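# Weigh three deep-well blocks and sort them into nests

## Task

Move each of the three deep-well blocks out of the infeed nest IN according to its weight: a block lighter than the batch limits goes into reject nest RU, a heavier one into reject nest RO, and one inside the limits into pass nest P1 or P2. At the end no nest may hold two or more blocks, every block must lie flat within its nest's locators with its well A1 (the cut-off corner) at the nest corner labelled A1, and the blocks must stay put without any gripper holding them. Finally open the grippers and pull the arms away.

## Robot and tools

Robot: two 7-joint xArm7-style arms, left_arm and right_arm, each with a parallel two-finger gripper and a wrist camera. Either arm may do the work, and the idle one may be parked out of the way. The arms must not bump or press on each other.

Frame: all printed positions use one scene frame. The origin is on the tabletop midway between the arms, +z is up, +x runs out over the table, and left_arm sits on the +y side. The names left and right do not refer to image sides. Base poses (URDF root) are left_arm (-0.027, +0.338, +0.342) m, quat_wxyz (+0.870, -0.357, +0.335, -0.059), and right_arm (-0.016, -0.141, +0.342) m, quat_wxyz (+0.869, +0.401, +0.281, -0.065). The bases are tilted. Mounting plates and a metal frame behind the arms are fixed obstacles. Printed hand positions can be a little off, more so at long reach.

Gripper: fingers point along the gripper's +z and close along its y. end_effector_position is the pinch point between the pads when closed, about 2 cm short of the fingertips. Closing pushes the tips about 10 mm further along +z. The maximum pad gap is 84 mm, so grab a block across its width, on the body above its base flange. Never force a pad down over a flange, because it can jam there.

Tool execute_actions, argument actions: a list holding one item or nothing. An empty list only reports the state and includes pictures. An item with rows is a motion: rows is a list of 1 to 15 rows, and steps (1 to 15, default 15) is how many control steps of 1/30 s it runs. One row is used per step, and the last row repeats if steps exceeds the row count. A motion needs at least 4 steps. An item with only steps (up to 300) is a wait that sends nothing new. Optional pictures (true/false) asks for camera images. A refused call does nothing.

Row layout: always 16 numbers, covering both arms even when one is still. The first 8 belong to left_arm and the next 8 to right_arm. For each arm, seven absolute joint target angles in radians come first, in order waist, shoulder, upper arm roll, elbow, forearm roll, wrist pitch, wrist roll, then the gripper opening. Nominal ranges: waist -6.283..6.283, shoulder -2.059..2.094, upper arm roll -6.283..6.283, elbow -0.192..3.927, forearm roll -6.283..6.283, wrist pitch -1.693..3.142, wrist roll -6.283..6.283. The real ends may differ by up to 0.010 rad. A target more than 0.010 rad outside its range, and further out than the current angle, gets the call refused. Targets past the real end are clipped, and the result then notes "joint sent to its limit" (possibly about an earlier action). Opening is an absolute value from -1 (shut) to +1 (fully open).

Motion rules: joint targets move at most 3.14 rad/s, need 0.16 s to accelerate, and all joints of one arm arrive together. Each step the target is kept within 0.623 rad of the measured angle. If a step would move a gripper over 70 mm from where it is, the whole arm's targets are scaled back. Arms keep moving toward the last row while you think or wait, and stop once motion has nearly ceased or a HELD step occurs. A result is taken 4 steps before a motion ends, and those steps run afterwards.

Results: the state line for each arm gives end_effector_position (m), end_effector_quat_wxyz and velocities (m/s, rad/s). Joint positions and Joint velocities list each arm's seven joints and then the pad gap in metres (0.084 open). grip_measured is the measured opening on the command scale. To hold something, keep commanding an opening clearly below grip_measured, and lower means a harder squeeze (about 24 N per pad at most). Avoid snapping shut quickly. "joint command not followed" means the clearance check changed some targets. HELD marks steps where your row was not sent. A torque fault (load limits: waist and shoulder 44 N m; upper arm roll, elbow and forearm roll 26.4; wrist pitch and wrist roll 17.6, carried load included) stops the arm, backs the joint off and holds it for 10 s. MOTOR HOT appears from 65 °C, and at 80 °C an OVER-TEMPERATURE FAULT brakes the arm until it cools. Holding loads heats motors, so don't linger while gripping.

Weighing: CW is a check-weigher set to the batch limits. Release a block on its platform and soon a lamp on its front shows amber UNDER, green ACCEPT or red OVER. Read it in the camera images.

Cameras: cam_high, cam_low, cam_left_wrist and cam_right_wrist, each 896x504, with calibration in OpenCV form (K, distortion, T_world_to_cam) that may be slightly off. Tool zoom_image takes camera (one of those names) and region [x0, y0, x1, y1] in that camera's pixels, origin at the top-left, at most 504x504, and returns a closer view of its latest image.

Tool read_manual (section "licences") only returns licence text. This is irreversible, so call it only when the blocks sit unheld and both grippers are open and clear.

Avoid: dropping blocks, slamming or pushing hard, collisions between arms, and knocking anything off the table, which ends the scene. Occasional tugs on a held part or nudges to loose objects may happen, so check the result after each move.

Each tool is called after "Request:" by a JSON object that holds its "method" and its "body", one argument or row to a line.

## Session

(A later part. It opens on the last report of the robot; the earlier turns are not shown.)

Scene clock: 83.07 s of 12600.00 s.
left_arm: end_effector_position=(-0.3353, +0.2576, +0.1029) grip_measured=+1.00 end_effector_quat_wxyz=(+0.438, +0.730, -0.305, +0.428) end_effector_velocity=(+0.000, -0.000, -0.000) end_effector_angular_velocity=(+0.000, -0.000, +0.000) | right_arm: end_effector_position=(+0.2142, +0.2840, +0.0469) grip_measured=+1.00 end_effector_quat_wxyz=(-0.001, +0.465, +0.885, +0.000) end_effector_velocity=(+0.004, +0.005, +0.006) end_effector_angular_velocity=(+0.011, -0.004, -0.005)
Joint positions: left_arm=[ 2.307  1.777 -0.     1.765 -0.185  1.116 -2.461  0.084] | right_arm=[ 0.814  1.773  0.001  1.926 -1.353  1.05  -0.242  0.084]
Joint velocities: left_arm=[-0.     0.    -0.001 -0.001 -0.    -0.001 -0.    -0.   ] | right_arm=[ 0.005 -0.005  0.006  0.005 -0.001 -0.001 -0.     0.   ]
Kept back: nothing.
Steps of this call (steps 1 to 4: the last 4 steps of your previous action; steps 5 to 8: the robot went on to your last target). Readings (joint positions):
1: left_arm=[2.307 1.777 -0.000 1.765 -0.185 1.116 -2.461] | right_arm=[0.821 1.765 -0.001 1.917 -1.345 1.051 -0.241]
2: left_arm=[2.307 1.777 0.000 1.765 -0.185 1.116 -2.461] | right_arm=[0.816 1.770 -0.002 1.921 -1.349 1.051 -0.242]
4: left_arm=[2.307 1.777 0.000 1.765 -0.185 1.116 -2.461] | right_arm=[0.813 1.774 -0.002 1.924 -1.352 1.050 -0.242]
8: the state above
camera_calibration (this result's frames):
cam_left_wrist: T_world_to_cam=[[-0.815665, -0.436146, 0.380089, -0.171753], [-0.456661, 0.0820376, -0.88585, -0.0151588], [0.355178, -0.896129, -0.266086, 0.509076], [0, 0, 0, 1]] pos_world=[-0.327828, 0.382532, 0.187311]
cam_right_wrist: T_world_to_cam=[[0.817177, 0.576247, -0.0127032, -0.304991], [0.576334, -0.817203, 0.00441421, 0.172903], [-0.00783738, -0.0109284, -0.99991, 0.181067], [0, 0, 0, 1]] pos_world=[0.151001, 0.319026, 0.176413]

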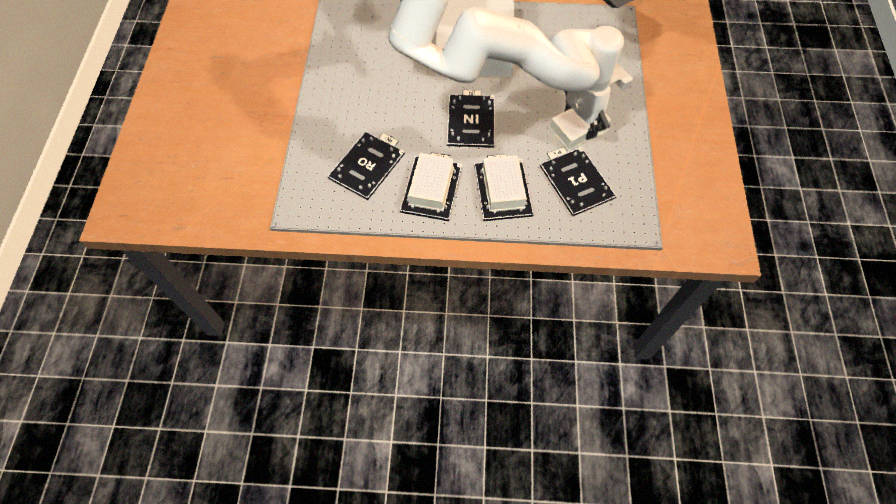

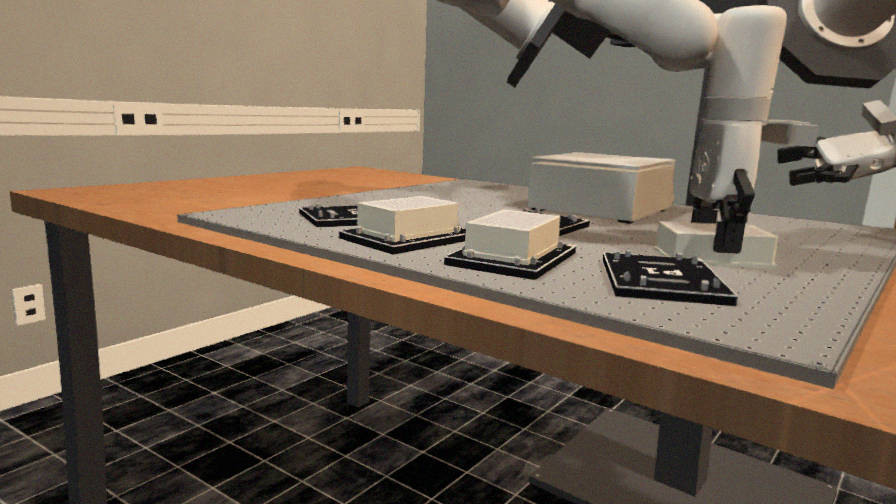

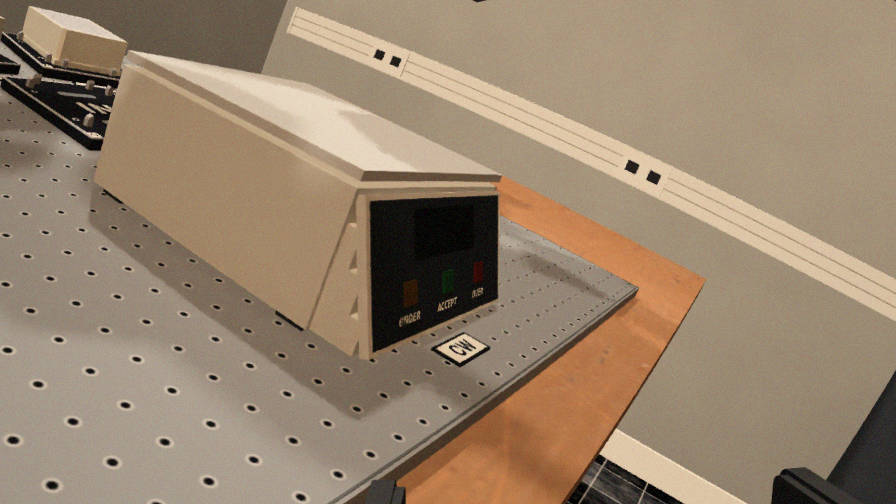

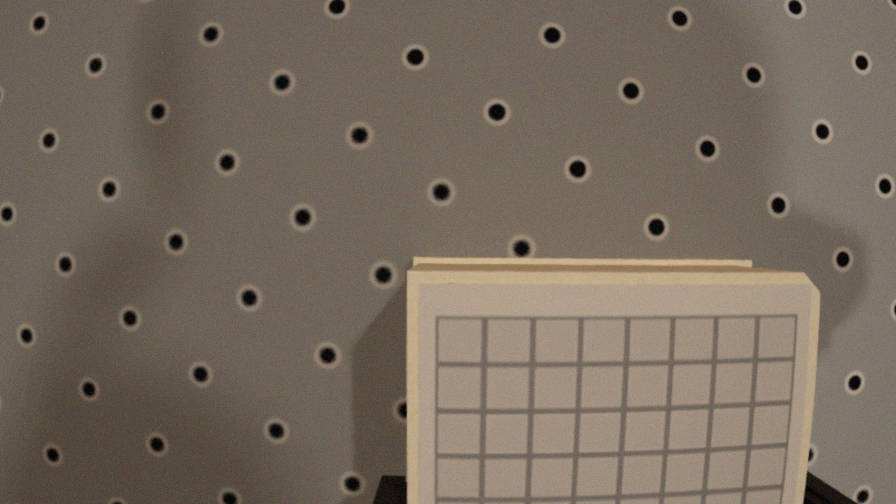

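Request:
{"method": "execute_actions", "body": {
  "actions": [
    {"rows":[[2.307,1.777,0,1.765,-0.185,1.116,-2.461,1,0.8136,1.773,0,1.926,-1.353,1.05,-0.242,0]],"steps":9}
  ]
}}

Request:
{"method": "execute_actions", "body": {
  "actions": [
    {"rows":[[2.307,1.777,0,1.765,-0.185,1.116,-2.461,1,1.03,1.586,0,1.74,-1.15,1.08,-0.2,0]],"steps":15}
  ]
}}

Request:
{"method": "execute_actions", "body": {
  "actions": [
    {"rows":[[2.307,1.777,0,1.765,-0.185,1.116,-2.461,1,1.074,0.842,0,0.714,-1.265,0.98,0.5,0]],"steps":15}
  ]
}}

Request:
{"method": "execute_actions", "body": {
  "actions": [
    {"steps":15}
  ]
}}

Request:
{"method": "execute_actions", "body": {
  "actions": [
    {"rows":[[2.307,1.777,0,1.765,-0.185,1.116,-2.461,1,1.277,1.247,0,0.748,-1.355,0.81,1.13,0]],"steps":15}
  ]
}}

Request:
{"method": "execute_actions", "body": {
  "actions": [
    {"steps":12}
  ]
}}

Request:
{"method": "execute_actions", "body": {
  "actions": [
    {"rows":[[2.307,1.777,0,1.765,-0.185,1.116,-2.461,1,1.27,1.283,0,0.763,-1.377,0.811,1.159,0],[2.307,1.777,0,1.765,-0.185,1.116,-2.461,1,1.27,1.283,0,0.763,-1.377,0.811,1.159,0],[2.307,1.777,0,1.765,-0.185,1.116,-2.461,1,1.24,1.304,0,0.776,-1.408,0.827,1.167,0],[2.307,1.777,0,1.765,-0.185,1.116,-2.461,1,1.225,1.315,0,0.783,-1.423,0.834,1.171,0],[2.307,1.777,0,1.765,-0.185,1.116,-2.461,1,1.21,1.325,0,0.79,-1.438,0.842,1.176,0],[2.307,1.777,0,1.765,-0.185,1.116,-2.461,1,1.188,1.341,0,0.8,-1.461,0.853,1.182,0]],"steps":14}
  ]
}}

Request:
{"method": "execute_actions", "body": {
  "actions": [
    {"rows":[[2.307,1.777,0,1.765,-0.185,1.116,-2.461,1,1.188,1.341,0,0.8,-1.461,0.853,1.182,1]],"steps":8}
  ]
}}

Request:
{"method": "execute_actions", "body": {
  "actions": [
    {"rows":[[2.307,1.777,0,1.765,-0.185,1.116,-2.461,1,1.21,1.325,0,0.79,-1.438,0.842,1.176,1],[2.307,1.777,0,1.765,-0.185,1.116,-2.461,1,1.225,1.315,0,0.783,-1.423,0.834,1.171,1],[2.307,1.777,0,1.765,-0.185,1.116,-2.461,1,1.24,1.304,0,0.776,-1.408,0.827,1.167,1],[2.307,1.777,0,1.765,-0.185,1.116,-2.461,1,1.255,1.294,0,0.77,-1.392,0.819,1.163,1],[2.307,1.777,0,1.765,-0.185,1.116,-2.461,1,1.27,1.283,0,0.763,-1.377,0.811,1.159,1],[2.307,1.777,0,1.765,-0.185,1.116,-2.461,1,1.285,1.273,0,0.757,-1.362,0.804,1.155,1],[2.307,1.777,0,1.765,-0.185,1.116,-2.461,1,1.301,1.262,0,0.75,-1.346,0.796,1.15,1]],"steps":15}
  ]
}}

Request:
{"method": "execute_actions", "body": {
  "actions": [
    {"steps":45}
  ],
  "pictures": true
}}

Scene clock: 86.17 s of 12600.00 s.
left_arm: end_effector_position=(-0.3353, +0.2576, +0.1029) grip_measured=+1.00 end_effector_quat_wxyz=(+0.438, +0.730, -0.305, +0.428) end_effector_velocity=(+0.000, -0.001, +0.001) end_effector_angular_velocity=(-0.002, +0.001, +0.001) | right_arm: end_effector_position=(+0.2143, +0.2836, +0.0464) grip_measured=+0.96 end_effector_quat_wxyz=(-0.000, +0.465, +0.885, -0.000) end_effector_velocity=(+0.000, +0.000, +0.000) end_effector_angular_velocity=(+0.001, -0.002, +0.001)
Joint positions: left_arm=[ 2.307  1.777 -0.     1.765 -0.185  1.116 -2.461  0.084] | right_arm=[ 0.814  1.773  0.     1.926 -1.353  1.05  -0.242  0.083]
Joint velocities: left_arm=[-0.    -0.     0.002 -0.001  0.     0.     0.     0.   ] | right_arm=[ 0.001  0.     0.     0.    -0.001  0.     0.001 -0.   ]
Steps of this call (steps 1 to 30: the robot went on to your last target; steps 31 to 88: nothing new was sent; steps 89 to 93: the first 5 steps of this action). Readings (joint positions):
89: left_arm=[2.307 1.777 0.000 1.765 -0.185 1.116 -2.461] | right_arm=[0.814 1.773 0.000 1.926 -1.353 1.050 -0.242]
90: left_arm=[2.307 1.777 0.000 1.765 -0.185 1.116 -2.461] | right_arm=[0.814 1.773 0.000 1.926 -1.353 1.050 -0.242]
92: left_arm=[2.307 1.777 -0.000 1.765 -0.185 1.116 -2.461] | right_arm=[0.814 1.773 0.000 1.926 -1.353 1.050 -0.242]
93: the state above

Scene clock: 86.67 s of 12600.00 s.
left_arm: end_effector_position=(-0.3353, +0.2576, +0.1029) grip_measured=+1.00 end_effector_quat_wxyz=(+0.438, +0.730, -0.305, +0.428) end_effector_velocity=(-0.001, -0.000, +0.000) end_effector_angular_velocity=(-0.001, +0.001, -0.001) | right_arm: end_effector_position=(+0.2096, +0.2880, +0.1591) grip_measured=+0.96 end_effector_quat_wxyz=(-0.002, +0.478, +0.878, +0.009) end_effector_velocity=(-0.018, -0.104, -0.138) end_effector_angular_velocity=(-0.292, +0.003, +0.039)
Joint positions: left_arm=[ 2.307  1.777 -0.     1.765 -0.185  1.116 -2.461  0.084] | right_arm=[ 1.035  1.582  0.008  1.745 -1.151  1.078 -0.2    0.083]
Joint velocities: left_arm=[-0.     0.001  0.001  0.001 -0.    -0.001 -0.    -0.   ] | right_arm=[-0.075  0.068 -0.164 -0.114  0.028  0.038  0.009 -0.   ]
Steps of this call (steps 1 to 4: the last 4 steps of your previous action; steps 5 to 15: the first 11 steps of this action). Readings (joint positions):
5: left_arm=[2.307 1.777 0.000 1.765 -0.185 1.116 -2.461] | right_arm=[0.814 1.772 -0.000 1.925 -1.352 1.050 -0.242]
6: left_arm=[2.307 1.777 0.000 1.765 -0.185 1.116 -2.461] | right_arm=[0.822 1.765 -0.003 1.916 -1.343 1.052 -0.240]
8: left_arm=[2.307 1.777 0.000 1.765 -0.185 1.116 -2.461] | right_arm=[0.881 1.714 -0.012 1.855 -1.281 1.063 -0.227]
12: left_arm=[2.307 1.777 -0.000 1.765 -0.185 1.116 -2.461] | right_arm=[1.020 1.594 0.010 1.761 -1.166 1.076 -0.204]
15: the state above

Scene clock: 87.17 s of 12600.00 s.
left_arm: end_effector_position=(-0.3353, +0.2576, +0.1029) grip_measured=+1.00 end_effector_quat_wxyz=(+0.438, +0.730, -0.305, +0.428) end_effector_velocity=(+0.001, -0.001, +0.001) end_effector_angular_velocity=(-0.002, -0.000, +0.003) | right_arm: end_effector_position=(+0.2465, +0.1904, +0.2247) grip_measured=+0.96 end_effector_quat_wxyz=(-0.006, +0.619, +0.785, +0.041) end_effector_velocity=(-0.228, -0.456, +0.028) end_effector_angular_velocity=(-0.170, +0.138, -0.292)
Joint positions: left_arm=[ 2.307  1.777 -0.     1.765 -0.185  1.116 -2.461  0.084] | right_arm=[ 1.057  1.127 -0.001  1.228 -1.225  1.015  0.233  0.083]
Joint velocities: left_arm=[ 0.     0.002  0.001 -0.001 -0.     0.001  0.    -0.   ] | right_arm=[ 0.069 -1.13   0.006 -1.881 -0.151 -0.132  1.014 -0.   ]
Steps of this call (steps 1 to 4: the last 4 steps of your previous action; steps 5 to 15: the first 11 steps of this action). Readings (joint positions):
5: left_arm=[2.307 1.777 -0.000 1.765 -0.185 1.116 -2.461] | right_arm=[1.026 1.589 -0.005 1.736 -1.151 1.080 -0.199]
6: left_arm=[2.307 1.777 -0.000 1.765 -0.185 1.116 -2.461] | right_arm=[1.028 1.580 -0.004 1.727 -1.154 1.077 -0.188]
8: left_arm=[2.307 1.777 -0.000 1.765 -0.185 1.116 -2.461] | right_arm=[1.033 1.514 -0.003 1.652 -1.170 1.062 -0.115]
12: left_arm=[2.307 1.777 -0.000 1.765 -0.185 1.116 -2.461] | right_arm=[1.048 1.274 -0.002 1.420 -1.205 1.032 0.106]
15: the state above

Scene clock: 87.67 s of 12600.00 s.
left_arm: end_effector_position=(-0.3353, +0.2576, +0.1029) grip_measured=+1.00 end_effector_quat_wxyz=(+0.438, +0.730, -0.305, +0.428) end_effector_velocity=(-0.001, +0.001, -0.000) end_effector_angular_velocity=(+0.001, +0.000, -0.002) | right_arm: end_effector_position=(+0.1689, +0.0506, +0.2219) grip_measured=+0.96 end_effector_quat_wxyz=(+0.000, +0.641, +0.768, +0.003) end_effector_velocity=(+0.004, +0.004, +0.003) end_effector_angular_velocity=(+0.011, -0.004, -0.013)
Joint positions: left_arm=[ 2.307  1.777 -0.     1.765 -0.185  1.116 -2.461  0.084] | right_arm=[ 1.074  0.843  0.     0.718 -1.265  0.98   0.499  0.083]
Joint velocities: left_arm=[-0.    -0.002 -0.     0.001  0.     0.001 -0.    -0.   ] | right_arm=[ 0.001 -0.007  0.001  0.005 -0.003 -0.002  0.006 -0.   ]
Kept back: nothing.
Steps of this call (steps 1 to 4: the last 4 steps of your previous action; steps 5 to 15: the robot went on to your last target). Readings (joint positions):
1: left_arm=[2.307 1.777 -0.000 1.765 -0.185 1.116 -2.461] | right_arm=[1.059 1.093 -0.001 1.167 -1.230 1.011 0.265]
2: left_arm=[2.307 1.777 0.000 1.765 -0.185 1.116 -2.461] | right_arm=[1.061 1.062 -0.001 1.107 -1.234 1.007 0.295]
4: left_arm=[2.307 1.777 -0.000 1.765 -0.185 1.116 -2.461] | right_arm=[1.064 1.002 -0.001 0.993 -1.243 1.000 0.353]
8: left_arm=[2.307 1.777 0.000 1.765 -0.185 1.116 -2.461] | right_arm=[1.072 0.883 -0.000 0.782 -1.259 0.985 0.462]
15: the state above

Scene clock: 88.03 s of 12600.00 s.
left_arm: end_effector_position=(-0.3353, +0.2576, +0.1029) grip_measured=+1.00 end_effector_quat_wxyz=(+0.438, +0.730, -0.305, +0.428) end_effector_velocity=(+0.000, -0.000, +0.000) end_effector_angular_velocity=(-0.000, -0.000, +0.001) | right_arm: end_effector_position=(+0.0409, +0.0568, +0.1833) grip_measured=+0.96 end_effector_quat_wxyz=(-0.006, +0.695, +0.719, +0.008) end_effector_velocity=(-0.409, -0.104, -0.170) end_effector_angular_velocity=(-0.088, +0.041, -0.431)
Joint positions: left_arm=[ 2.307  1.777 -0.     1.765 -0.185  1.116 -2.461  0.084] | right_arm=[ 1.241  1.176  0.001  0.743 -1.339  0.841  1.014  0.083]
Joint velocities: left_arm=[ 0.     0.     0.    -0.001 -0.     0.    -0.    -0.   ] | right_arm=[ 0.543  1.085  0.006  0.049 -0.236 -0.439  1.633 -0.   ]
Steps of this call (steps 1 to 11: the first 11 steps of this action). Readings (joint positions):
1: left_arm=[2.307 1.777 -0.000 1.765 -0.185 1.116 -2.461] | right_arm=[1.074 0.844 0.000 0.718 -1.265 0.979 0.501]
2: left_arm=[2.307 1.777 -0.000 1.765 -0.185 1.116 -2.461] | right_arm=[1.077 0.849 -0.001 0.720 -1.267 0.977 0.512]
4: left_arm=[2.307 1.777 0.000 1.765 -0.185 1.116 -2.461] | right_arm=[1.099 0.894 -0.004 0.730 -1.277 0.957 0.586]
8: left_arm=[2.307 1.777 0.000 1.765 -0.185 1.116 -2.461] | right_arm=[1.182 1.059 0.002 0.736 -1.313 0.889 0.833]
11: the state above

Scene clock: 88.43 s of 12600.00 s.
left_arm: end_effector_position=(-0.3353, +0.2576, +0.1029) grip_measured=+1.00 end_effector_quat_wxyz=(+0.438, +0.730, -0.305, +0.428) end_effector_velocity=(-0.000, +0.000, +0.000) end_effector_angular_velocity=(-0.000, +0.001, -0.001) | right_arm: end_effector_position=(+0.0163, +0.0503, +0.1719) grip_measured=+0.96 end_effector_quat_wxyz=(-0.006, +0.710, +0.705, +0.005) end_effector_velocity=(-0.009, -0.009, -0.003) end_effector_angular_velocity=(-0.011, +0.004, +0.023)
Joint positions: left_arm=[ 2.307  1.777  0.     1.765 -0.185  1.116 -2.461  0.084] | right_arm=[ 1.276  1.245 -0.001  0.749 -1.355  0.81   1.13   0.083]
Joint velocities: left_arm=[-0.    -0.001  0.     0.    -0.    -0.    -0.     0.   ] | right_arm=[ 0.003  0.013  0.007 -0.013 -0.    -0.002  0.002 -0.   ]
Kept back: nothing.
Steps of this call (steps 1 to 4: the last 4 steps of your previous action; steps 5 to 12: the robot went on to your last target). Readings (joint positions):
1: left_arm=[2.307 1.777 0.000 1.765 -0.185 1.116 -2.461] | right_arm=[1.257 1.209 0.002 0.744 -1.346 0.828 1.063]
2: left_arm=[2.307 1.777 -0.000 1.765 -0.185 1.116 -2.461] | right_arm=[1.269 1.233 0.003 0.743 -1.350 0.818 1.097]
4: left_arm=[2.307 1.777 -0.000 1.765 -0.185 1.116 -2.461] | right_arm=[1.277 1.249 0.002 0.742 -1.354 0.812 1.123]
8: left_arm=[2.307 1.777 0.000 1.765 -0.185 1.116 -2.461] | right_arm=[1.276 1.244 -0.002 0.750 -1.355 0.811 1.129]
12: the state above

Scene clock: 88.77 s of 12600.00 s.
left_arm: end_effector_position=(-0.3353, +0.2576, +0.1029) grip_measured=+1.00 end_effector_quat_wxyz=(+0.438, +0.730, -0.305, +0.428) end_effector_velocity=(-0.001, +0.000, +0.000) end_effector_angular_velocity=(-0.000, +0.001, -0.002) | right_arm: end_effector_position=(+0.0085, +0.0502, +0.1420) grip_measured=+0.97 end_effector_quat_wxyz=(-0.001, +0.708, +0.706, +0.000) end_effector_velocity=(-0.011, +0.017, +0.007) end_effector_angular_velocity=(+0.050, +0.008, +0.020)
Joint positions: left_arm=[ 2.307  1.777 -0.     1.765 -0.185  1.116 -2.461  0.084] | right_arm=[ 1.189  1.339  0.     0.799 -1.458  0.852  1.181  0.083]
Joint velocities: left_arm=[-0.    -0.     0.001  0.001 -0.    -0.     0.     0.   ] | right_arm=[-0.039  0.018  0.049  0.022 -0.058  0.029  0.02  -0.001]
Steps of this call (steps 1 to 10: the first 10 steps of this action). Readings (joint positions):
1: left_arm=[2.307 1.777 -0.000 1.765 -0.185 1.116 -2.461] | right_arm=[1.276 1.246 -0.000 0.749 -1.356 0.810 1.131]
2: left_arm=[2.307 1.777 0.000 1.765 -0.185 1.116 -2.461] | right_arm=[1.275 1.254 -0.000 0.753 -1.361 0.810 1.138]
4: left_arm=[2.307 1.777 0.000 1.765 -0.185 1.116 -2.461] | right_arm=[1.263 1.281 0.001 0.766 -1.383 0.816 1.156]
8: left_arm=[2.307 1.777 0.000 1.765 -0.185 1.116 -2.461] | right_arm=[1.199 1.333 -0.002 0.794 -1.448 0.847 1.178]
10: the state above

Scene clock: 89.03 s of 12600.00 s.
left_arm: end_effector_position=(-0.3353, +0.2576, +0.1029) grip_measured=+1.00 end_effector_quat_wxyz=(+0.438, +0.730, -0.305, +0.428) end_effector_velocity=(-0.000, +0.000, -0.000) end_effector_angular_velocity=(+0.001, +0.001, -0.001) | right_arm: end_effector_position=(+0.0084, +0.0503, +0.1415) grip_measured=+0.99 end_effector_quat_wxyz=(-0.001, +0.708, +0.707, +0.001) end_effector_velocity=(+0.010, -0.014, -0.020) end_effector_angular_velocity=(-0.044, -0.019, -0.007)
Joint positions: left_arm=[ 2.307  1.777 -0.     1.765 -0.185  1.116 -2.461  0.084] | right_arm=[ 1.188  1.341  0.     0.8   -1.461  0.853  1.182  0.084]
Joint velocities: left_arm=[-0.     0.     0.     0.001 -0.    -0.001  0.    -0.   ] | right_arm=[-0.009  0.021 -0.042  0.001 -0.007  0.007 -0.     0.016]
Steps of this call (steps 1 to 4: the last 4 steps of your previous action; steps 5 to 8: the first 4 steps of this action). Readings (joint positions):
5: left_arm=[2.307 1.777 -0.000 1.765 -0.185 1.116 -2.461] | right_arm=[1.189 1.340 0.001 0.800 -1.460 0.853 1.182]
6: left_arm=[2.307 1.777 0.000 1.765 -0.185 1.116 -2.461] | right_arm=[1.189 1.340 0.001 0.800 -1.461 0.853 1.182]
8: the state above

Scene clock: 89.53 s of 12600.00 s.
left_arm: end_effector_position=(-0.3353, +0.2576, +0.1029) grip_measured=+1.00 end_effector_quat_wxyz=(+0.438, +0.730, -0.305, +0.428) end_effector_velocity=(-0.000, -0.000, +0.000) end_effector_angular_velocity=(-0.001, +0.000, +0.000) | right_arm: end_effector_position=(+0.0080, +0.0502, +0.1722) grip_measured=+1.00 end_effector_quat_wxyz=(-0.007, +0.710, +0.704, +0.007) end_effector_velocity=(+0.002, -0.009, +0.000) end_effector_angular_velocity=(-0.022, +0.003, -0.009)
Joint positions: left_arm=[ 2.307  1.777  0.     1.765 -0.185  1.116 -2.461  0.084] | right_arm=[ 1.301  1.262  0.002  0.751 -1.348  0.797  1.151  0.084]
Joint velocities: left_arm=[-0.     0.     0.     0.    -0.     0.001 -0.     0.   ] | right_arm=[ 0.031 -0.018 -0.021 -0.021  0.043 -0.023 -0.015 -0.   ]
Steps of this call (steps 1 to 4: the last 4 steps of your previous action; steps 5 to 15: the first 11 steps of this action). Readings (joint positions):
5: left_arm=[2.307 1.777 -0.000 1.765 -0.185 1.116 -2.461] | right_arm=[1.189 1.341 -0.001 0.800 -1.460 0.852 1.182]
6: left_arm=[2.307 1.777 0.000 1.765 -0.185 1.116 -2.461] | right_arm=[1.195 1.337 -0.002 0.796 -1.453 0.849 1.180]
8: left_arm=[2.307 1.777 -0.000 1.765 -0.185 1.116 -2.461] | right_arm=[1.221 1.318 -0.002 0.784 -1.427 0.836 1.172]
12: left_arm=[2.307 1.777 0.000 1.765 -0.185 1.116 -2.461] | right_arm=[1.281 1.275 0.001 0.759 -1.366 0.806 1.156]
15: the state above

Scene clock: 91.03 s of 12600.00 s.
left_arm: end_effector_position=(-0.3353, +0.2576, +0.1029) grip_measured=+1.00 end_effector_quat_wxyz=(+0.438, +0.730, -0.305, +0.428) end_effector_velocity=(-0.001, +0.001, +0.000) end_effector_angular_velocity=(+0.001, +0.002, -0.003) | right_arm: end_effector_position=(+0.0082, +0.0490, +0.1714) grip_measured=+1.00 end_effector_quat_wxyz=(-0.006, +0.710, +0.704, +0.006) end_effector_velocity=(-0.000, -0.000, +0.000) end_effector_angular_velocity=(-0.000, -0.001, +0.002)
Joint positions: left_arm=[ 2.307  1.777  0.     1.765 -0.185  1.116 -2.461  0.084] | right_arm=[ 1.301  1.262  0.     0.75  -1.346  0.796  1.15   0.084]
Joint velocities: left_arm=[ 0.    -0.001  0.001  0.    -0.    -0.002  0.     0.   ] | right_arm=[ 0.001  0.     0.     0.     0.001  0.001 -0.002  0.   ]
Kept back: nothing.
Steps of this call (steps 1 to 4: the last 4 steps of your previous action; steps 5 to 15: the robot went on to your last target; steps 16 to 45: nothing new was sent). Readings (joint positions):
1: left_arm=[2.307 1.777 -0.000 1.765 -0.185 1.116 -2.461] | right_arm=[1.301 1.262 0.001 0.751 -1.347 0.796 1.150]
2: left_arm=[2.307 1.777 0.000 1.765 -0.185 1.116 -2.461] | right_arm=[1.301 1.262 0.000 0.750 -1.347 0.796 1.150]
4: left_arm=[2.307 1.777 0.000 1.765 -0.185 1.116 -2.461] | right_arm=[1.300 1.263 -0.001 0.750 -1.346 0.796 1.150]
8: left_arm=[2.307 1.777 0.000 1.765 -0.185 1.116 -2.461] | right_arm=[1.301 1.262 -0.000 0.750 -1.346 0.796 1.150]
45: the state above
All arms were judged still, so your last target was given up. Only a new action makes them travel on or press farther. Fingers that are still opening or closing keep moving.
camera_calibration (this result's frames):
cam_left_wrist: T_world_to_cam=[[-0.815665, -0.436145, 0.380089, -0.171753], [-0.456661, 0.0820374, -0.88585, -0.0151587], [0.355178, -0.896129, -0.266086, 0.509076], [0, 0, 0, 1]] pos_world=[-0.327828, 0.382532, 0.187311]
cam_right_wrist: T_world_to_cam=[[0.999926, 0.00255926, -0.0119138, 0.0267344], [0.00243487, -0.999942, -0.0104443, 0.115225], [-0.0119398, 0.0104145, -0.999874, 0.300348], [0, 0, 0, 1]] pos_world=[-0.0234269, 0.112022, 0.301833]

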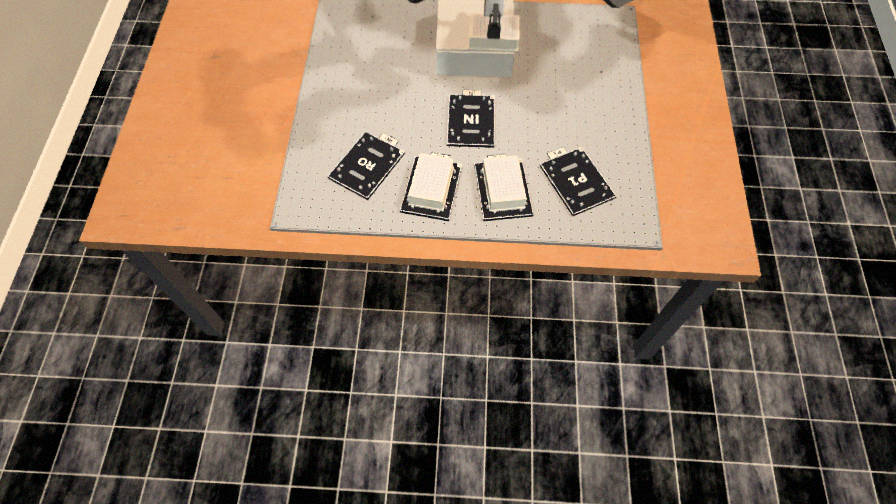

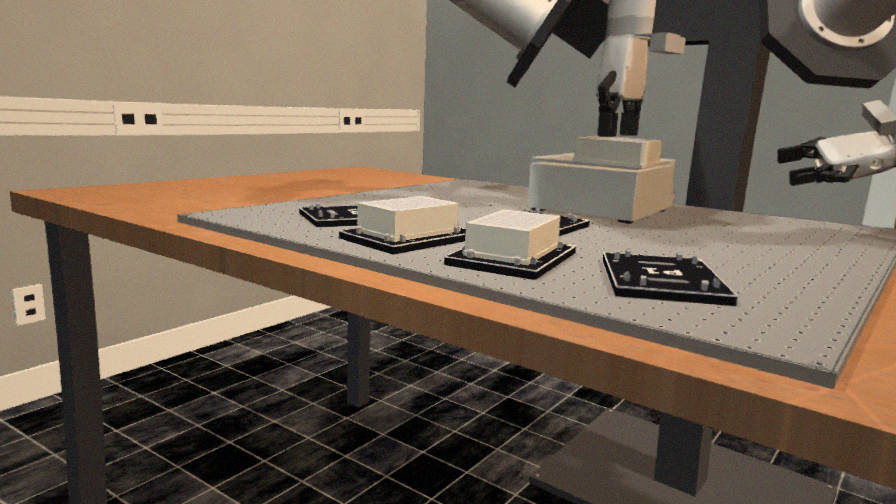

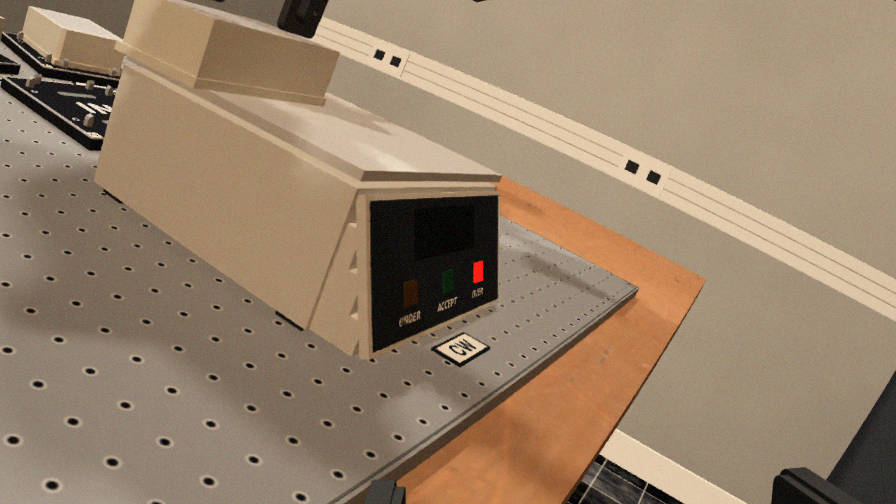

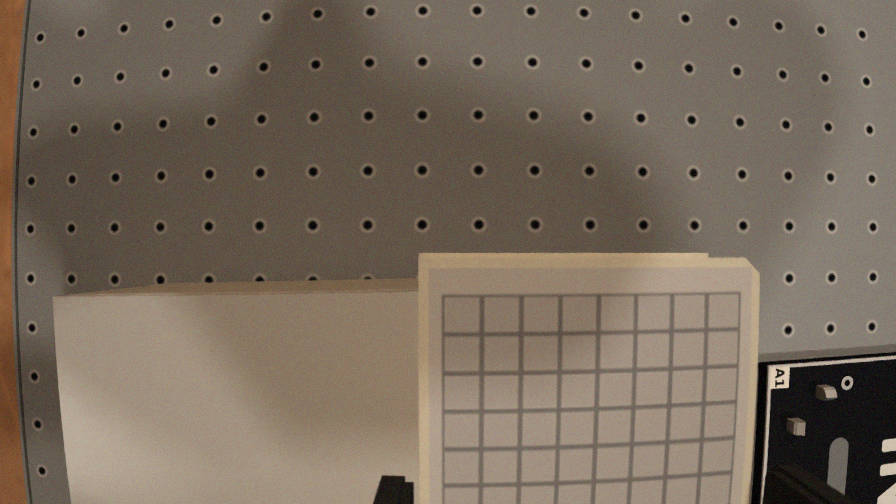

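Request:
{"method": "execute_actions", "body": {
  "actions": [
    {"rows":[[2.307,1.777,0,1.765,-0.185,1.116,-2.461,1,1.285,1.273,0,0.757,-1.362,0.804,1.155,1],[2.307,1.777,0,1.765,-0.185,1.116,-2.461,1,1.27,1.283,0,0.763,-1.377,0.811,1.159,1],[2.307,1.777,0,1.765,-0.185,1.116,-2.461,1,1.255,1.294,0,0.77,-1.392,0.819,1.163,1],[2.307,1.777,0,1.765,-0.185,1.116,-2.461,1,1.24,1.304,0,0.776,-1.408,0.827,1.167,1],[2.307,1.777,0,1.765,-0.185,1.116,-2.461,1,1.225,1.315,0,0.783,-1.423,0.834,1.171,1],[2.307,1.777,0,1.765,-0.185,1.116,-2.461,1,1.21,1.325,0,0.79,-1.438,0.842,1.176,1],[2.307,1.777,0,1.765,-0.185,1.116,-2.461,1,1.195,1.335,0,0.796,-1.453,0.85,1.18,1],[2.307,1.777,0,1.765,-0.185,1.116,-2.461,1,1.18,1.346,0,0.803,-1.469,0.857,1.184,1]],"steps":15}
  ]
}}

Request:
{"method": "execute_actions", "body": {
  "actions": [
    {"rows":[[2.307,1.777,0,1.765,-0.185,1.116,-2.461,1,1.18,1.346,0,0.803,-1.469,0.857,1.184,0]],"steps":10}
  ]
}}

Request:
{"method": "execute_actions", "body": {
  "actions": [
    {"rows":[[2.307,1.777,0,1.765,-0.185,1.116,-2.461,1,1.277,1.247,0,0.748,-1.355,0.81,1.13,0]],"steps":12}
  ]
}}

Request:
{"method": "execute_actions", "body": {
  "actions": [
    {"rows":[[2.307,1.777,0,1.765,-0.185,1.116,-2.461,1,1.074,0.842,0,0.714,-1.265,0.98,0.5,0]],"steps":15}
  ]
}}

Request:
{"method": "execute_actions", "body": {
  "actions": [
    {"rows":[[2.307,1.777,0,1.765,-0.185,1.116,-2.461,1,0.1135,-0.102,0,0.484,-1.705,0.81,-1.15,0]],"steps":15}
  ]
}}

Request:
{"method": "execute_actions", "body": {
  "actions": [
    {"steps":30}
  ]
}}

Request:
{"method": "execute_actions", "body": {
  "actions": [
    {"rows":[[2.307,1.777,0,1.765,-0.185,1.116,-2.461,1,-0.0164,0.066,0,0.568,-1.915,0.765,-1.103,0]],"steps":15}
  ]
}}

Request:
{"method": "execute_actions", "body": {
  "actions": [
    {"steps":10}
  ],
  "pictures": true
}}

Scene clock: 92.33 s of 12600.00 s.
left_arm: end_effector_position=(-0.3353, +0.2576, +0.1029) grip_measured=+1.00 end_effector_quat_wxyz=(+0.438, +0.730, -0.305, +0.428) end_effector_velocity=(+0.001, -0.000, +0.000) end_effector_angular_velocity=(-0.002, -0.001, +0.003) | right_arm: end_effector_position=(+0.0086, +0.0488, +0.1390) grip_measured=+1.00 end_effector_quat_wxyz=(+0.001, +0.708, +0.707, -0.001) end_effector_velocity=(-0.002, -0.008, -0.032) end_effector_angular_velocity=(-0.025, -0.003, +0.010)
Joint positions: left_arm=[ 2.307  1.777  0.     1.765 -0.185  1.116 -2.461  0.084] | right_arm=[ 1.182  1.345 -0.002  0.801 -1.465  0.855  1.183  0.084]
Joint velocities: left_arm=[ 0.     0.001  0.     0.     0.     0.003  0.    -0.   ] | right_arm=[-0.104  0.076 -0.009  0.035 -0.106  0.055  0.032  0.   ]
Steps of this call (steps 1 to 28: nothing new was sent; steps 29 to 39: the first 11 steps of this action). Readings (joint positions):
29: left_arm=[2.307 1.777 -0.000 1.765 -0.185 1.116 -2.461] | right_arm=[1.300 1.262 0.000 0.750 -1.347 0.797 1.150]
30: left_arm=[2.307 1.777 -0.000 1.765 -0.185 1.116 -2.461] | right_arm=[1.295 1.266 0.001 0.753 -1.353 0.799 1.152]
32: left_arm=[2.307 1.777 -0.000 1.765 -0.185 1.116 -2.461] | right_arm=[1.273 1.281 0.001 0.763 -1.375 0.810 1.158]
36: left_arm=[2.307 1.777 0.000 1.765 -0.185 1.116 -2.461] | right_arm=[1.213 1.323 -0.001 0.788 -1.434 0.840 1.175]
39: the state above

Scene clock: 92.67 s of 12600.00 s.
left_arm: end_effector_position=(-0.3353, +0.2576, +0.1029) grip_measured=+1.00 end_effector_quat_wxyz=(+0.438, +0.730, -0.305, +0.428) end_effector_velocity=(+0.001, -0.001, -0.000) end_effector_angular_velocity=(-0.000, -0.001, +0.002) | right_arm: end_effector_position=(+0.0083, +0.0505, +0.1397) grip_measured=+0.97 end_effector_quat_wxyz=(-0.001, +0.707, +0.707, +0.001) end_effector_velocity=(+0.000, -0.000, -0.000) end_effector_angular_velocity=(-0.001, -0.000, -0.000)
Joint positions: left_arm=[ 2.307  1.777  0.     1.765 -0.185  1.116 -2.461  0.084] | right_arm=[ 1.18   1.345  0.001  0.803 -1.469  0.857  1.184  0.083]
Joint velocities: left_arm=[ 0.     0.001 -0.001 -0.001 -0.     0.    -0.     0.   ] | right_arm=[ 0.     0.001 -0.001  0.001  0.001  0.    -0.     0.   ]
Steps of this call (steps 1 to 4: the last 4 steps of your previous action; steps 5 to 10: the first 6 steps of this action). Readings (joint positions):
5: left_arm=[2.307 1.777 -0.000 1.765 -0.185 1.116 -2.461] | right_arm=[1.181 1.345 0.001 0.803 -1.469 0.857 1.184]
6: left_arm=[2.307 1.777 -0.000 1.765 -0.185 1.116 -2.461] | right_arm=[1.181 1.345 0.001 0.803 -1.469 0.857 1.184]
8: left_arm=[2.307 1.777 -0.000 1.765 -0.185 1.116 -2.461] | right_arm=[1.181 1.345 0.001 0.803 -1.469 0.857 1.184]
10: the state above

Scene clock: 93.07 s of 12600.00 s.
left_arm: end_effector_position=(-0.3353, +0.2576, +0.1029) grip_measured=+1.00 end_effector_quat_wxyz=(+0.438, +0.730, -0.305, +0.428) end_effector_velocity=(-0.000, -0.000, -0.000) end_effector_angular_velocity=(+0.000, +0.000, -0.001) | right_arm: end_effector_position=(+0.0154, +0.0527, +0.1738) grip_measured=+0.97 end_effector_quat_wxyz=(-0.008, +0.709, +0.705, +0.008) end_effector_velocity=(+0.003, -0.034, -0.022) end_effector_angular_velocity=(-0.085, +0.005, +0.005)
Joint positions: left_arm=[ 2.307  1.777  0.     1.765 -0.185  1.116 -2.461  0.084] | right_arm=[ 1.278  1.245  0.004  0.751 -1.356  0.81   1.131  0.083]
Joint velocities: left_arm=[ 0.     0.001 -0.     0.    -0.    -0.001  0.     0.   ] | right_arm=[-0.     0.009 -0.049 -0.04   0.033 -0.011 -0.023 -0.   ]
Steps of this call (steps 1 to 4: the last 4 steps of your previous action; steps 5 to 12: the first 8 steps of this action). Readings (joint positions):
5: left_arm=[2.307 1.777 -0.000 1.765 -0.185 1.116 -2.461] | right_arm=[1.181 1.345 0.000 0.803 -1.468 0.856 1.183]
6: left_arm=[2.307 1.777 0.000 1.765 -0.185 1.116 -2.461] | right_arm=[1.188 1.338 -0.001 0.798 -1.458 0.852 1.178]
8: left_arm=[2.307 1.777 -0.000 1.765 -0.185 1.116 -2.461] | right_arm=[1.236 1.290 -0.005 0.767 -1.400 0.829 1.151]
12: the state above

Scene clock: 93.57 s of 12600.00 s.
left_arm: end_effector_position=(-0.3353, +0.2576, +0.1029) grip_measured=+1.00 end_effector_quat_wxyz=(+0.438, +0.730, -0.305, +0.428) end_effector_velocity=(+0.001, -0.000, -0.000) end_effector_angular_velocity=(+0.000, -0.001, +0.001) | right_arm: end_effector_position=(+0.1426, +0.0566, +0.2154) grip_measured=+0.97 end_effector_quat_wxyz=(-0.002, +0.654, +0.756, +0.006) end_effector_velocity=(+0.423, -0.080, +0.105) end_effector_angular_velocity=(-0.101, +0.012, +0.403)
Joint positions: left_arm=[ 2.307  1.777 -0.     1.765 -0.185  1.116 -2.461  0.084] | right_arm=[ 1.108  0.911 -0.001  0.722 -1.281  0.951  0.612  0.083]
Joint velocities: left_arm=[ 0.     0.001 -0.001 -0.    -0.    -0.    -0.    -0.   ] | right_arm=[-0.529 -1.096 -0.022 -0.084  0.236  0.432 -1.622  0.   ]
Steps of this call (steps 1 to 4: the last 4 steps of your previous action; steps 5 to 15: the first 11 steps of this action). Readings (joint positions):
5: left_arm=[2.307 1.777 -0.000 1.765 -0.185 1.116 -2.461] | right_arm=[1.276 1.248 -0.001 0.747 -1.355 0.811 1.129]
6: left_arm=[2.307 1.777 0.000 1.765 -0.185 1.116 -2.461] | right_arm=[1.272 1.243 0.000 0.746 -1.354 0.815 1.118]
8: left_arm=[2.307 1.777 0.000 1.765 -0.185 1.116 -2.461] | right_arm=[1.247 1.199 0.003 0.739 -1.343 0.837 1.044]
12: left_arm=[2.307 1.777 0.000 1.765 -0.185 1.116 -2.461] | right_arm=[1.166 1.031 -0.001 0.733 -1.307 0.903 0.795]
15: the state above

Scene clock: 94.07 s of 12600.00 s.
left_arm: end_effector_position=(-0.3353, +0.2576, +0.1029) grip_measured=+1.00 end_effector_quat_wxyz=(+0.438, +0.730, -0.305, +0.428) end_effector_velocity=(-0.000, +0.000, -0.000) end_effector_angular_velocity=(+0.001, +0.000, -0.000) | right_arm: end_effector_position=(+0.2877, -0.0223, +0.1936) grip_measured=+0.97 end_effector_quat_wxyz=(-0.059, +0.608, +0.791, +0.037) end_effector_velocity=(+0.373, -0.380, -0.148) end_effector_angular_velocity=(+0.046, -0.019, -0.036)
Joint positions: left_arm=[ 2.307  1.777  0.     1.765 -0.185  1.116 -2.461  0.084] | right_arm=[ 0.663  0.434 -0.001  0.593 -1.499  0.888  0.09   0.083]
Joint velocities: left_arm=[ 0. -0. -0. -0.  0. -0. -0. -0.] | right_arm=[-1.28  -1.273 -0.021 -0.239 -0.481 -0.176 -1.286  0.   ]
Steps of this call (steps 1 to 4: the last 4 steps of your previous action; steps 5 to 15: the first 11 steps of this action). Readings (joint positions):
5: left_arm=[2.307 1.777 0.000 1.765 -0.185 1.116 -2.461] | right_arm=[1.073 0.841 -0.002 0.715 -1.266 0.979 0.502]
6: left_arm=[2.307 1.777 0.000 1.765 -0.185 1.116 -2.461] | right_arm=[1.065 0.834 0.002 0.708 -1.274 0.974 0.490]
8: left_arm=[2.307 1.777 -0.000 1.765 -0.185 1.116 -2.461] | right_arm=[0.999 0.770 0.010 0.678 -1.325 0.951 0.418]
12: left_arm=[2.307 1.777 0.000 1.765 -0.185 1.116 -2.461] | right_arm=[0.795 0.566 -0.001 0.622 -1.443 0.909 0.221]
15: the state above

Scene clock: 95.07 s of 12600.00 s.
left_arm: end_effector_position=(-0.3353, +0.2576, +0.1029) grip_measured=+1.00 end_effector_quat_wxyz=(+0.438, +0.730, -0.305, +0.428) end_effector_velocity=(+0.001, -0.000, -0.001) end_effector_angular_velocity=(+0.001, -0.001, +0.001) | right_arm: end_effector_position=(+0.3753, -0.2492, +0.1302) grip_measured=+0.96 end_effector_quat_wxyz=(-0.001, +0.286, +0.958, +0.000) end_effector_velocity=(+0.001, -0.004, -0.001) end_effector_angular_velocity=(-0.005, +0.001, -0.007)
Joint positions: left_arm=[ 2.307  1.777  0.     1.765 -0.185  1.116 -2.461  0.084] | right_arm=[ 0.114 -0.101  0.     0.484 -1.705  0.81  -1.15   0.083]
Joint velocities: left_arm=[-0.     0.001 -0.002 -0.    -0.    -0.001  0.    -0.   ] | right_arm=[-0.003 -0.005 -0.003  0.001  0.001  0.001 -0.001  0.   ]
Kept back: nothing.
Steps of this call (steps 1 to 4: the last 4 steps of your previous action; steps 5 to 30: the robot went on to your last target). Readings (joint positions):
1: left_arm=[2.307 1.777 -0.000 1.765 -0.185 1.116 -2.461] | right_arm=[0.620 0.392 -0.002 0.585 -1.515 0.882 0.046]
2: left_arm=[2.307 1.777 -0.000 1.765 -0.185 1.116 -2.461] | right_arm=[0.580 0.352 -0.002 0.578 -1.530 0.877 0.001]
4: left_arm=[2.307 1.777 -0.000 1.765 -0.185 1.116 -2.461] | right_arm=[0.502 0.277 -0.002 0.562 -1.559 0.866 -0.098]
8: left_arm=[2.307 1.777 0.000 1.765 -0.185 1.116 -2.461] | right_arm=[0.360 0.139 -0.002 0.533 -1.612 0.846 -0.333]
30: the state above

Scene clock: 95.43 s of 12600.00 s.
left_arm: end_effector_position=(-0.3353, +0.2576, +0.1029) grip_measured=+1.00 end_effector_quat_wxyz=(+0.438, +0.730, -0.305, +0.428) end_effector_velocity=(-0.001, -0.001, +0.001) end_effector_angular_velocity=(-0.002, +0.002, -0.001) | right_arm: end_effector_position=(+0.3643, -0.2489, +0.0749) grip_measured=+0.97 end_effector_quat_wxyz=(-0.001, +0.242, +0.970, -0.000) end_effector_velocity=(+0.051, +0.012, +0.024) end_effector_angular_velocity=(+0.031, -0.111, +0.001)
Joint positions: left_arm=[ 2.307  1.777 -0.     1.765 -0.185  1.116 -2.461  0.084] | right_arm=[-0.017  0.067 -0.     0.567 -1.914  0.765 -1.103  0.083]
Joint velocities: left_arm=[-0.     0.002  0.002  0.001 -0.    -0.002 -0.    -0.   ] | right_arm=[ 0.029 -0.034  0.055  0.032 -0.008 -0.015  0.004  0.   ]
Steps of this call (steps 1 to 11: the first 11 steps of this action). Readings (joint positions):
1: left_arm=[2.307 1.777 -0.000 1.765 -0.185 1.116 -2.461] | right_arm=[0.113 -0.101 0.000 0.484 -1.706 0.810 -1.149]
2: left_arm=[2.307 1.777 0.000 1.765 -0.185 1.116 -2.461] | right_arm=[0.108 -0.094 0.001 0.488 -1.716 0.807 -1.147]
4: left_arm=[2.307 1.777 -0.000 1.765 -0.185 1.116 -2.461] | right_arm=[0.066 -0.040 0.005 0.518 -1.787 0.791 -1.131]
8: left_arm=[2.307 1.777 -0.000 1.765 -0.185 1.116 -2.461] | right_arm=[-0.016 0.066 -0.006 0.564 -1.909 0.768 -1.105]
11: the state above

Scene clock: 95.77 s of 12600.00 s.
left_arm: end_effector_position=(-0.3353, +0.2576, +0.1029) grip_measured=+1.00 end_effector_quat_wxyz=(+0.438, +0.730, -0.305, +0.428) end_effector_velocity=(+0.000, +0.000, +0.000) end_effector_angular_velocity=(-0.001, -0.000, +0.001) | right_arm: end_effector_position=(+0.3655, -0.2490, +0.0753) grip_measured=+0.96 end_effector_quat_wxyz=(+0.000, +0.243, +0.970, -0.000) end_effector_velocity=(-0.001, -0.001, -0.001) end_effector_angular_velocity=(-0.001, +0.003, +0.001)
Joint positions: left_arm=[ 2.307  1.777 -0.     1.765 -0.185  1.116 -2.461  0.084] | right_arm=[-0.016  0.066  0.     0.568 -1.915  0.765 -1.103  0.083]
Joint velocities: left_arm=[-0.    -0.001  0.    -0.001  0.     0.001 -0.    -0.   ] | right_arm=[-0.001  0.002 -0.002  0.001 -0.001 -0.    -0.001 -0.   ]
Kept back: nothing.
Steps of this call (steps 1 to 4: the last 4 steps of your previous action; steps 5 to 10: the robot went on to your last target). Readings (joint positions):
1: left_arm=[2.307 1.777 -0.000 1.765 -0.185 1.116 -2.461] | right_arm=[-0.016 0.066 0.001 0.568 -1.914 0.765 -1.103]
2: left_arm=[2.307 1.777 -0.000 1.765 -0.185 1.116 -2.461] | right_arm=[-0.015 0.065 0.001 0.568 -1.914 0.765 -1.103]
4: left_arm=[2.307 1.777 -0.000 1.765 -0.185 1.116 -2.461] | right_arm=[-0.015 0.065 0.001 0.568 -1.914 0.765 -1.103]
8: left_arm=[2.307 1.777 -0.000 1.765 -0.185 1.116 -2.461] | right_arm=[-0.016 0.065 0.000 0.568 -1.915 0.765 -1.103]
10: the state above
camera_calibration (this result's frames):
cam_left_wrist: T_world_to_cam=[[-0.815665, -0.436145, 0.380089, -0.171753], [-0.456661, 0.0820376, -0.88585, -0.0151589], [0.355178, -0.896129, -0.266086, 0.509076], [0, 0, 0, 1]] pos_world=[-0.327828, 0.382532, 0.187311]
cam_right_wrist: T_world_to_cam=[[0.460723, 0.887462, -0.0120834, 0.0865856], [0.887544, -0.460683, 0.00609483, -0.375068], [-0.00015768, -0.0135326, -0.999908, 0.20134], [0, 0, 0, 1]] pos_world=[0.293029, -0.246904, 0.204654]

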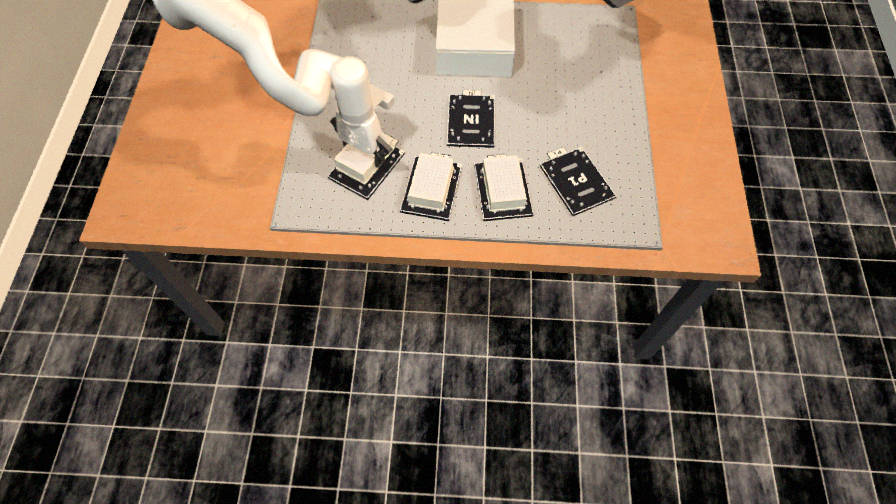

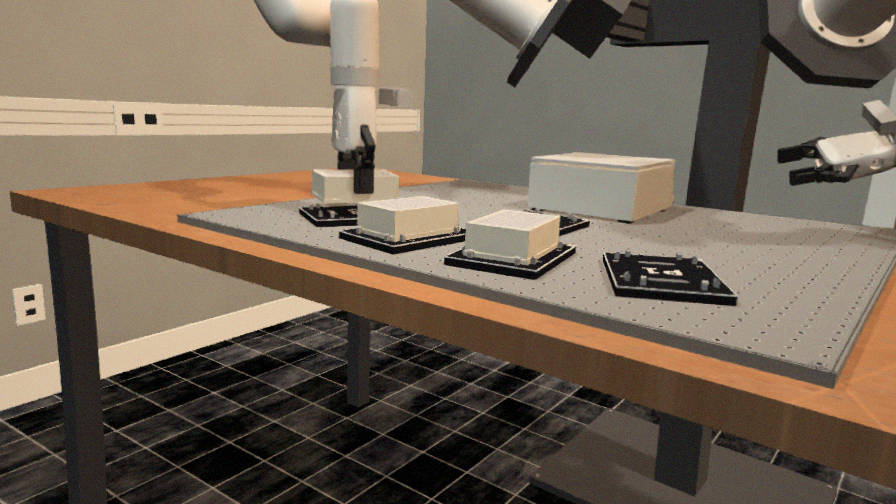

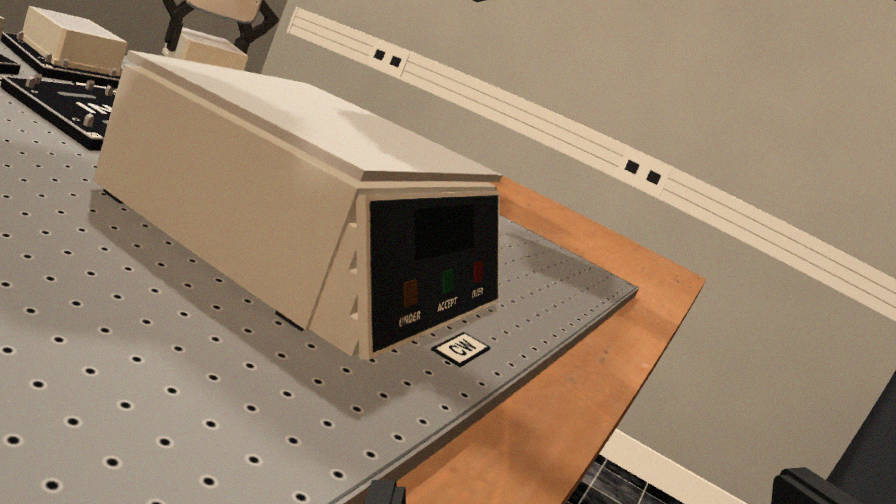

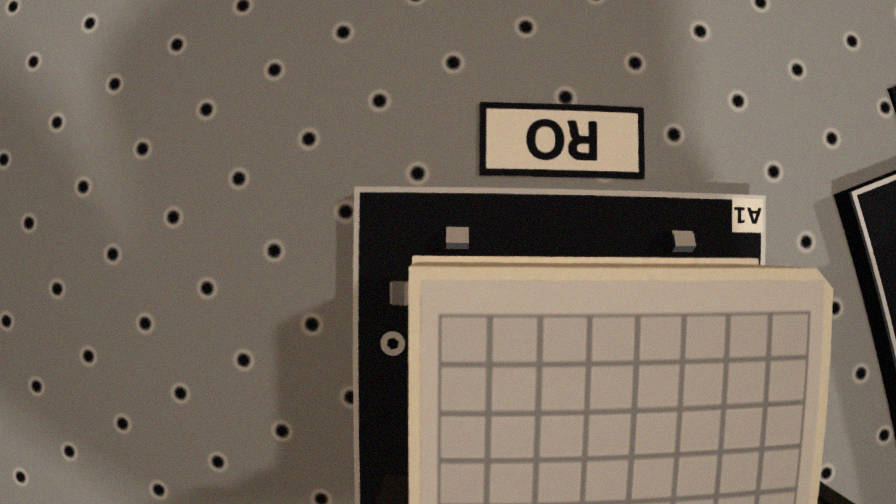

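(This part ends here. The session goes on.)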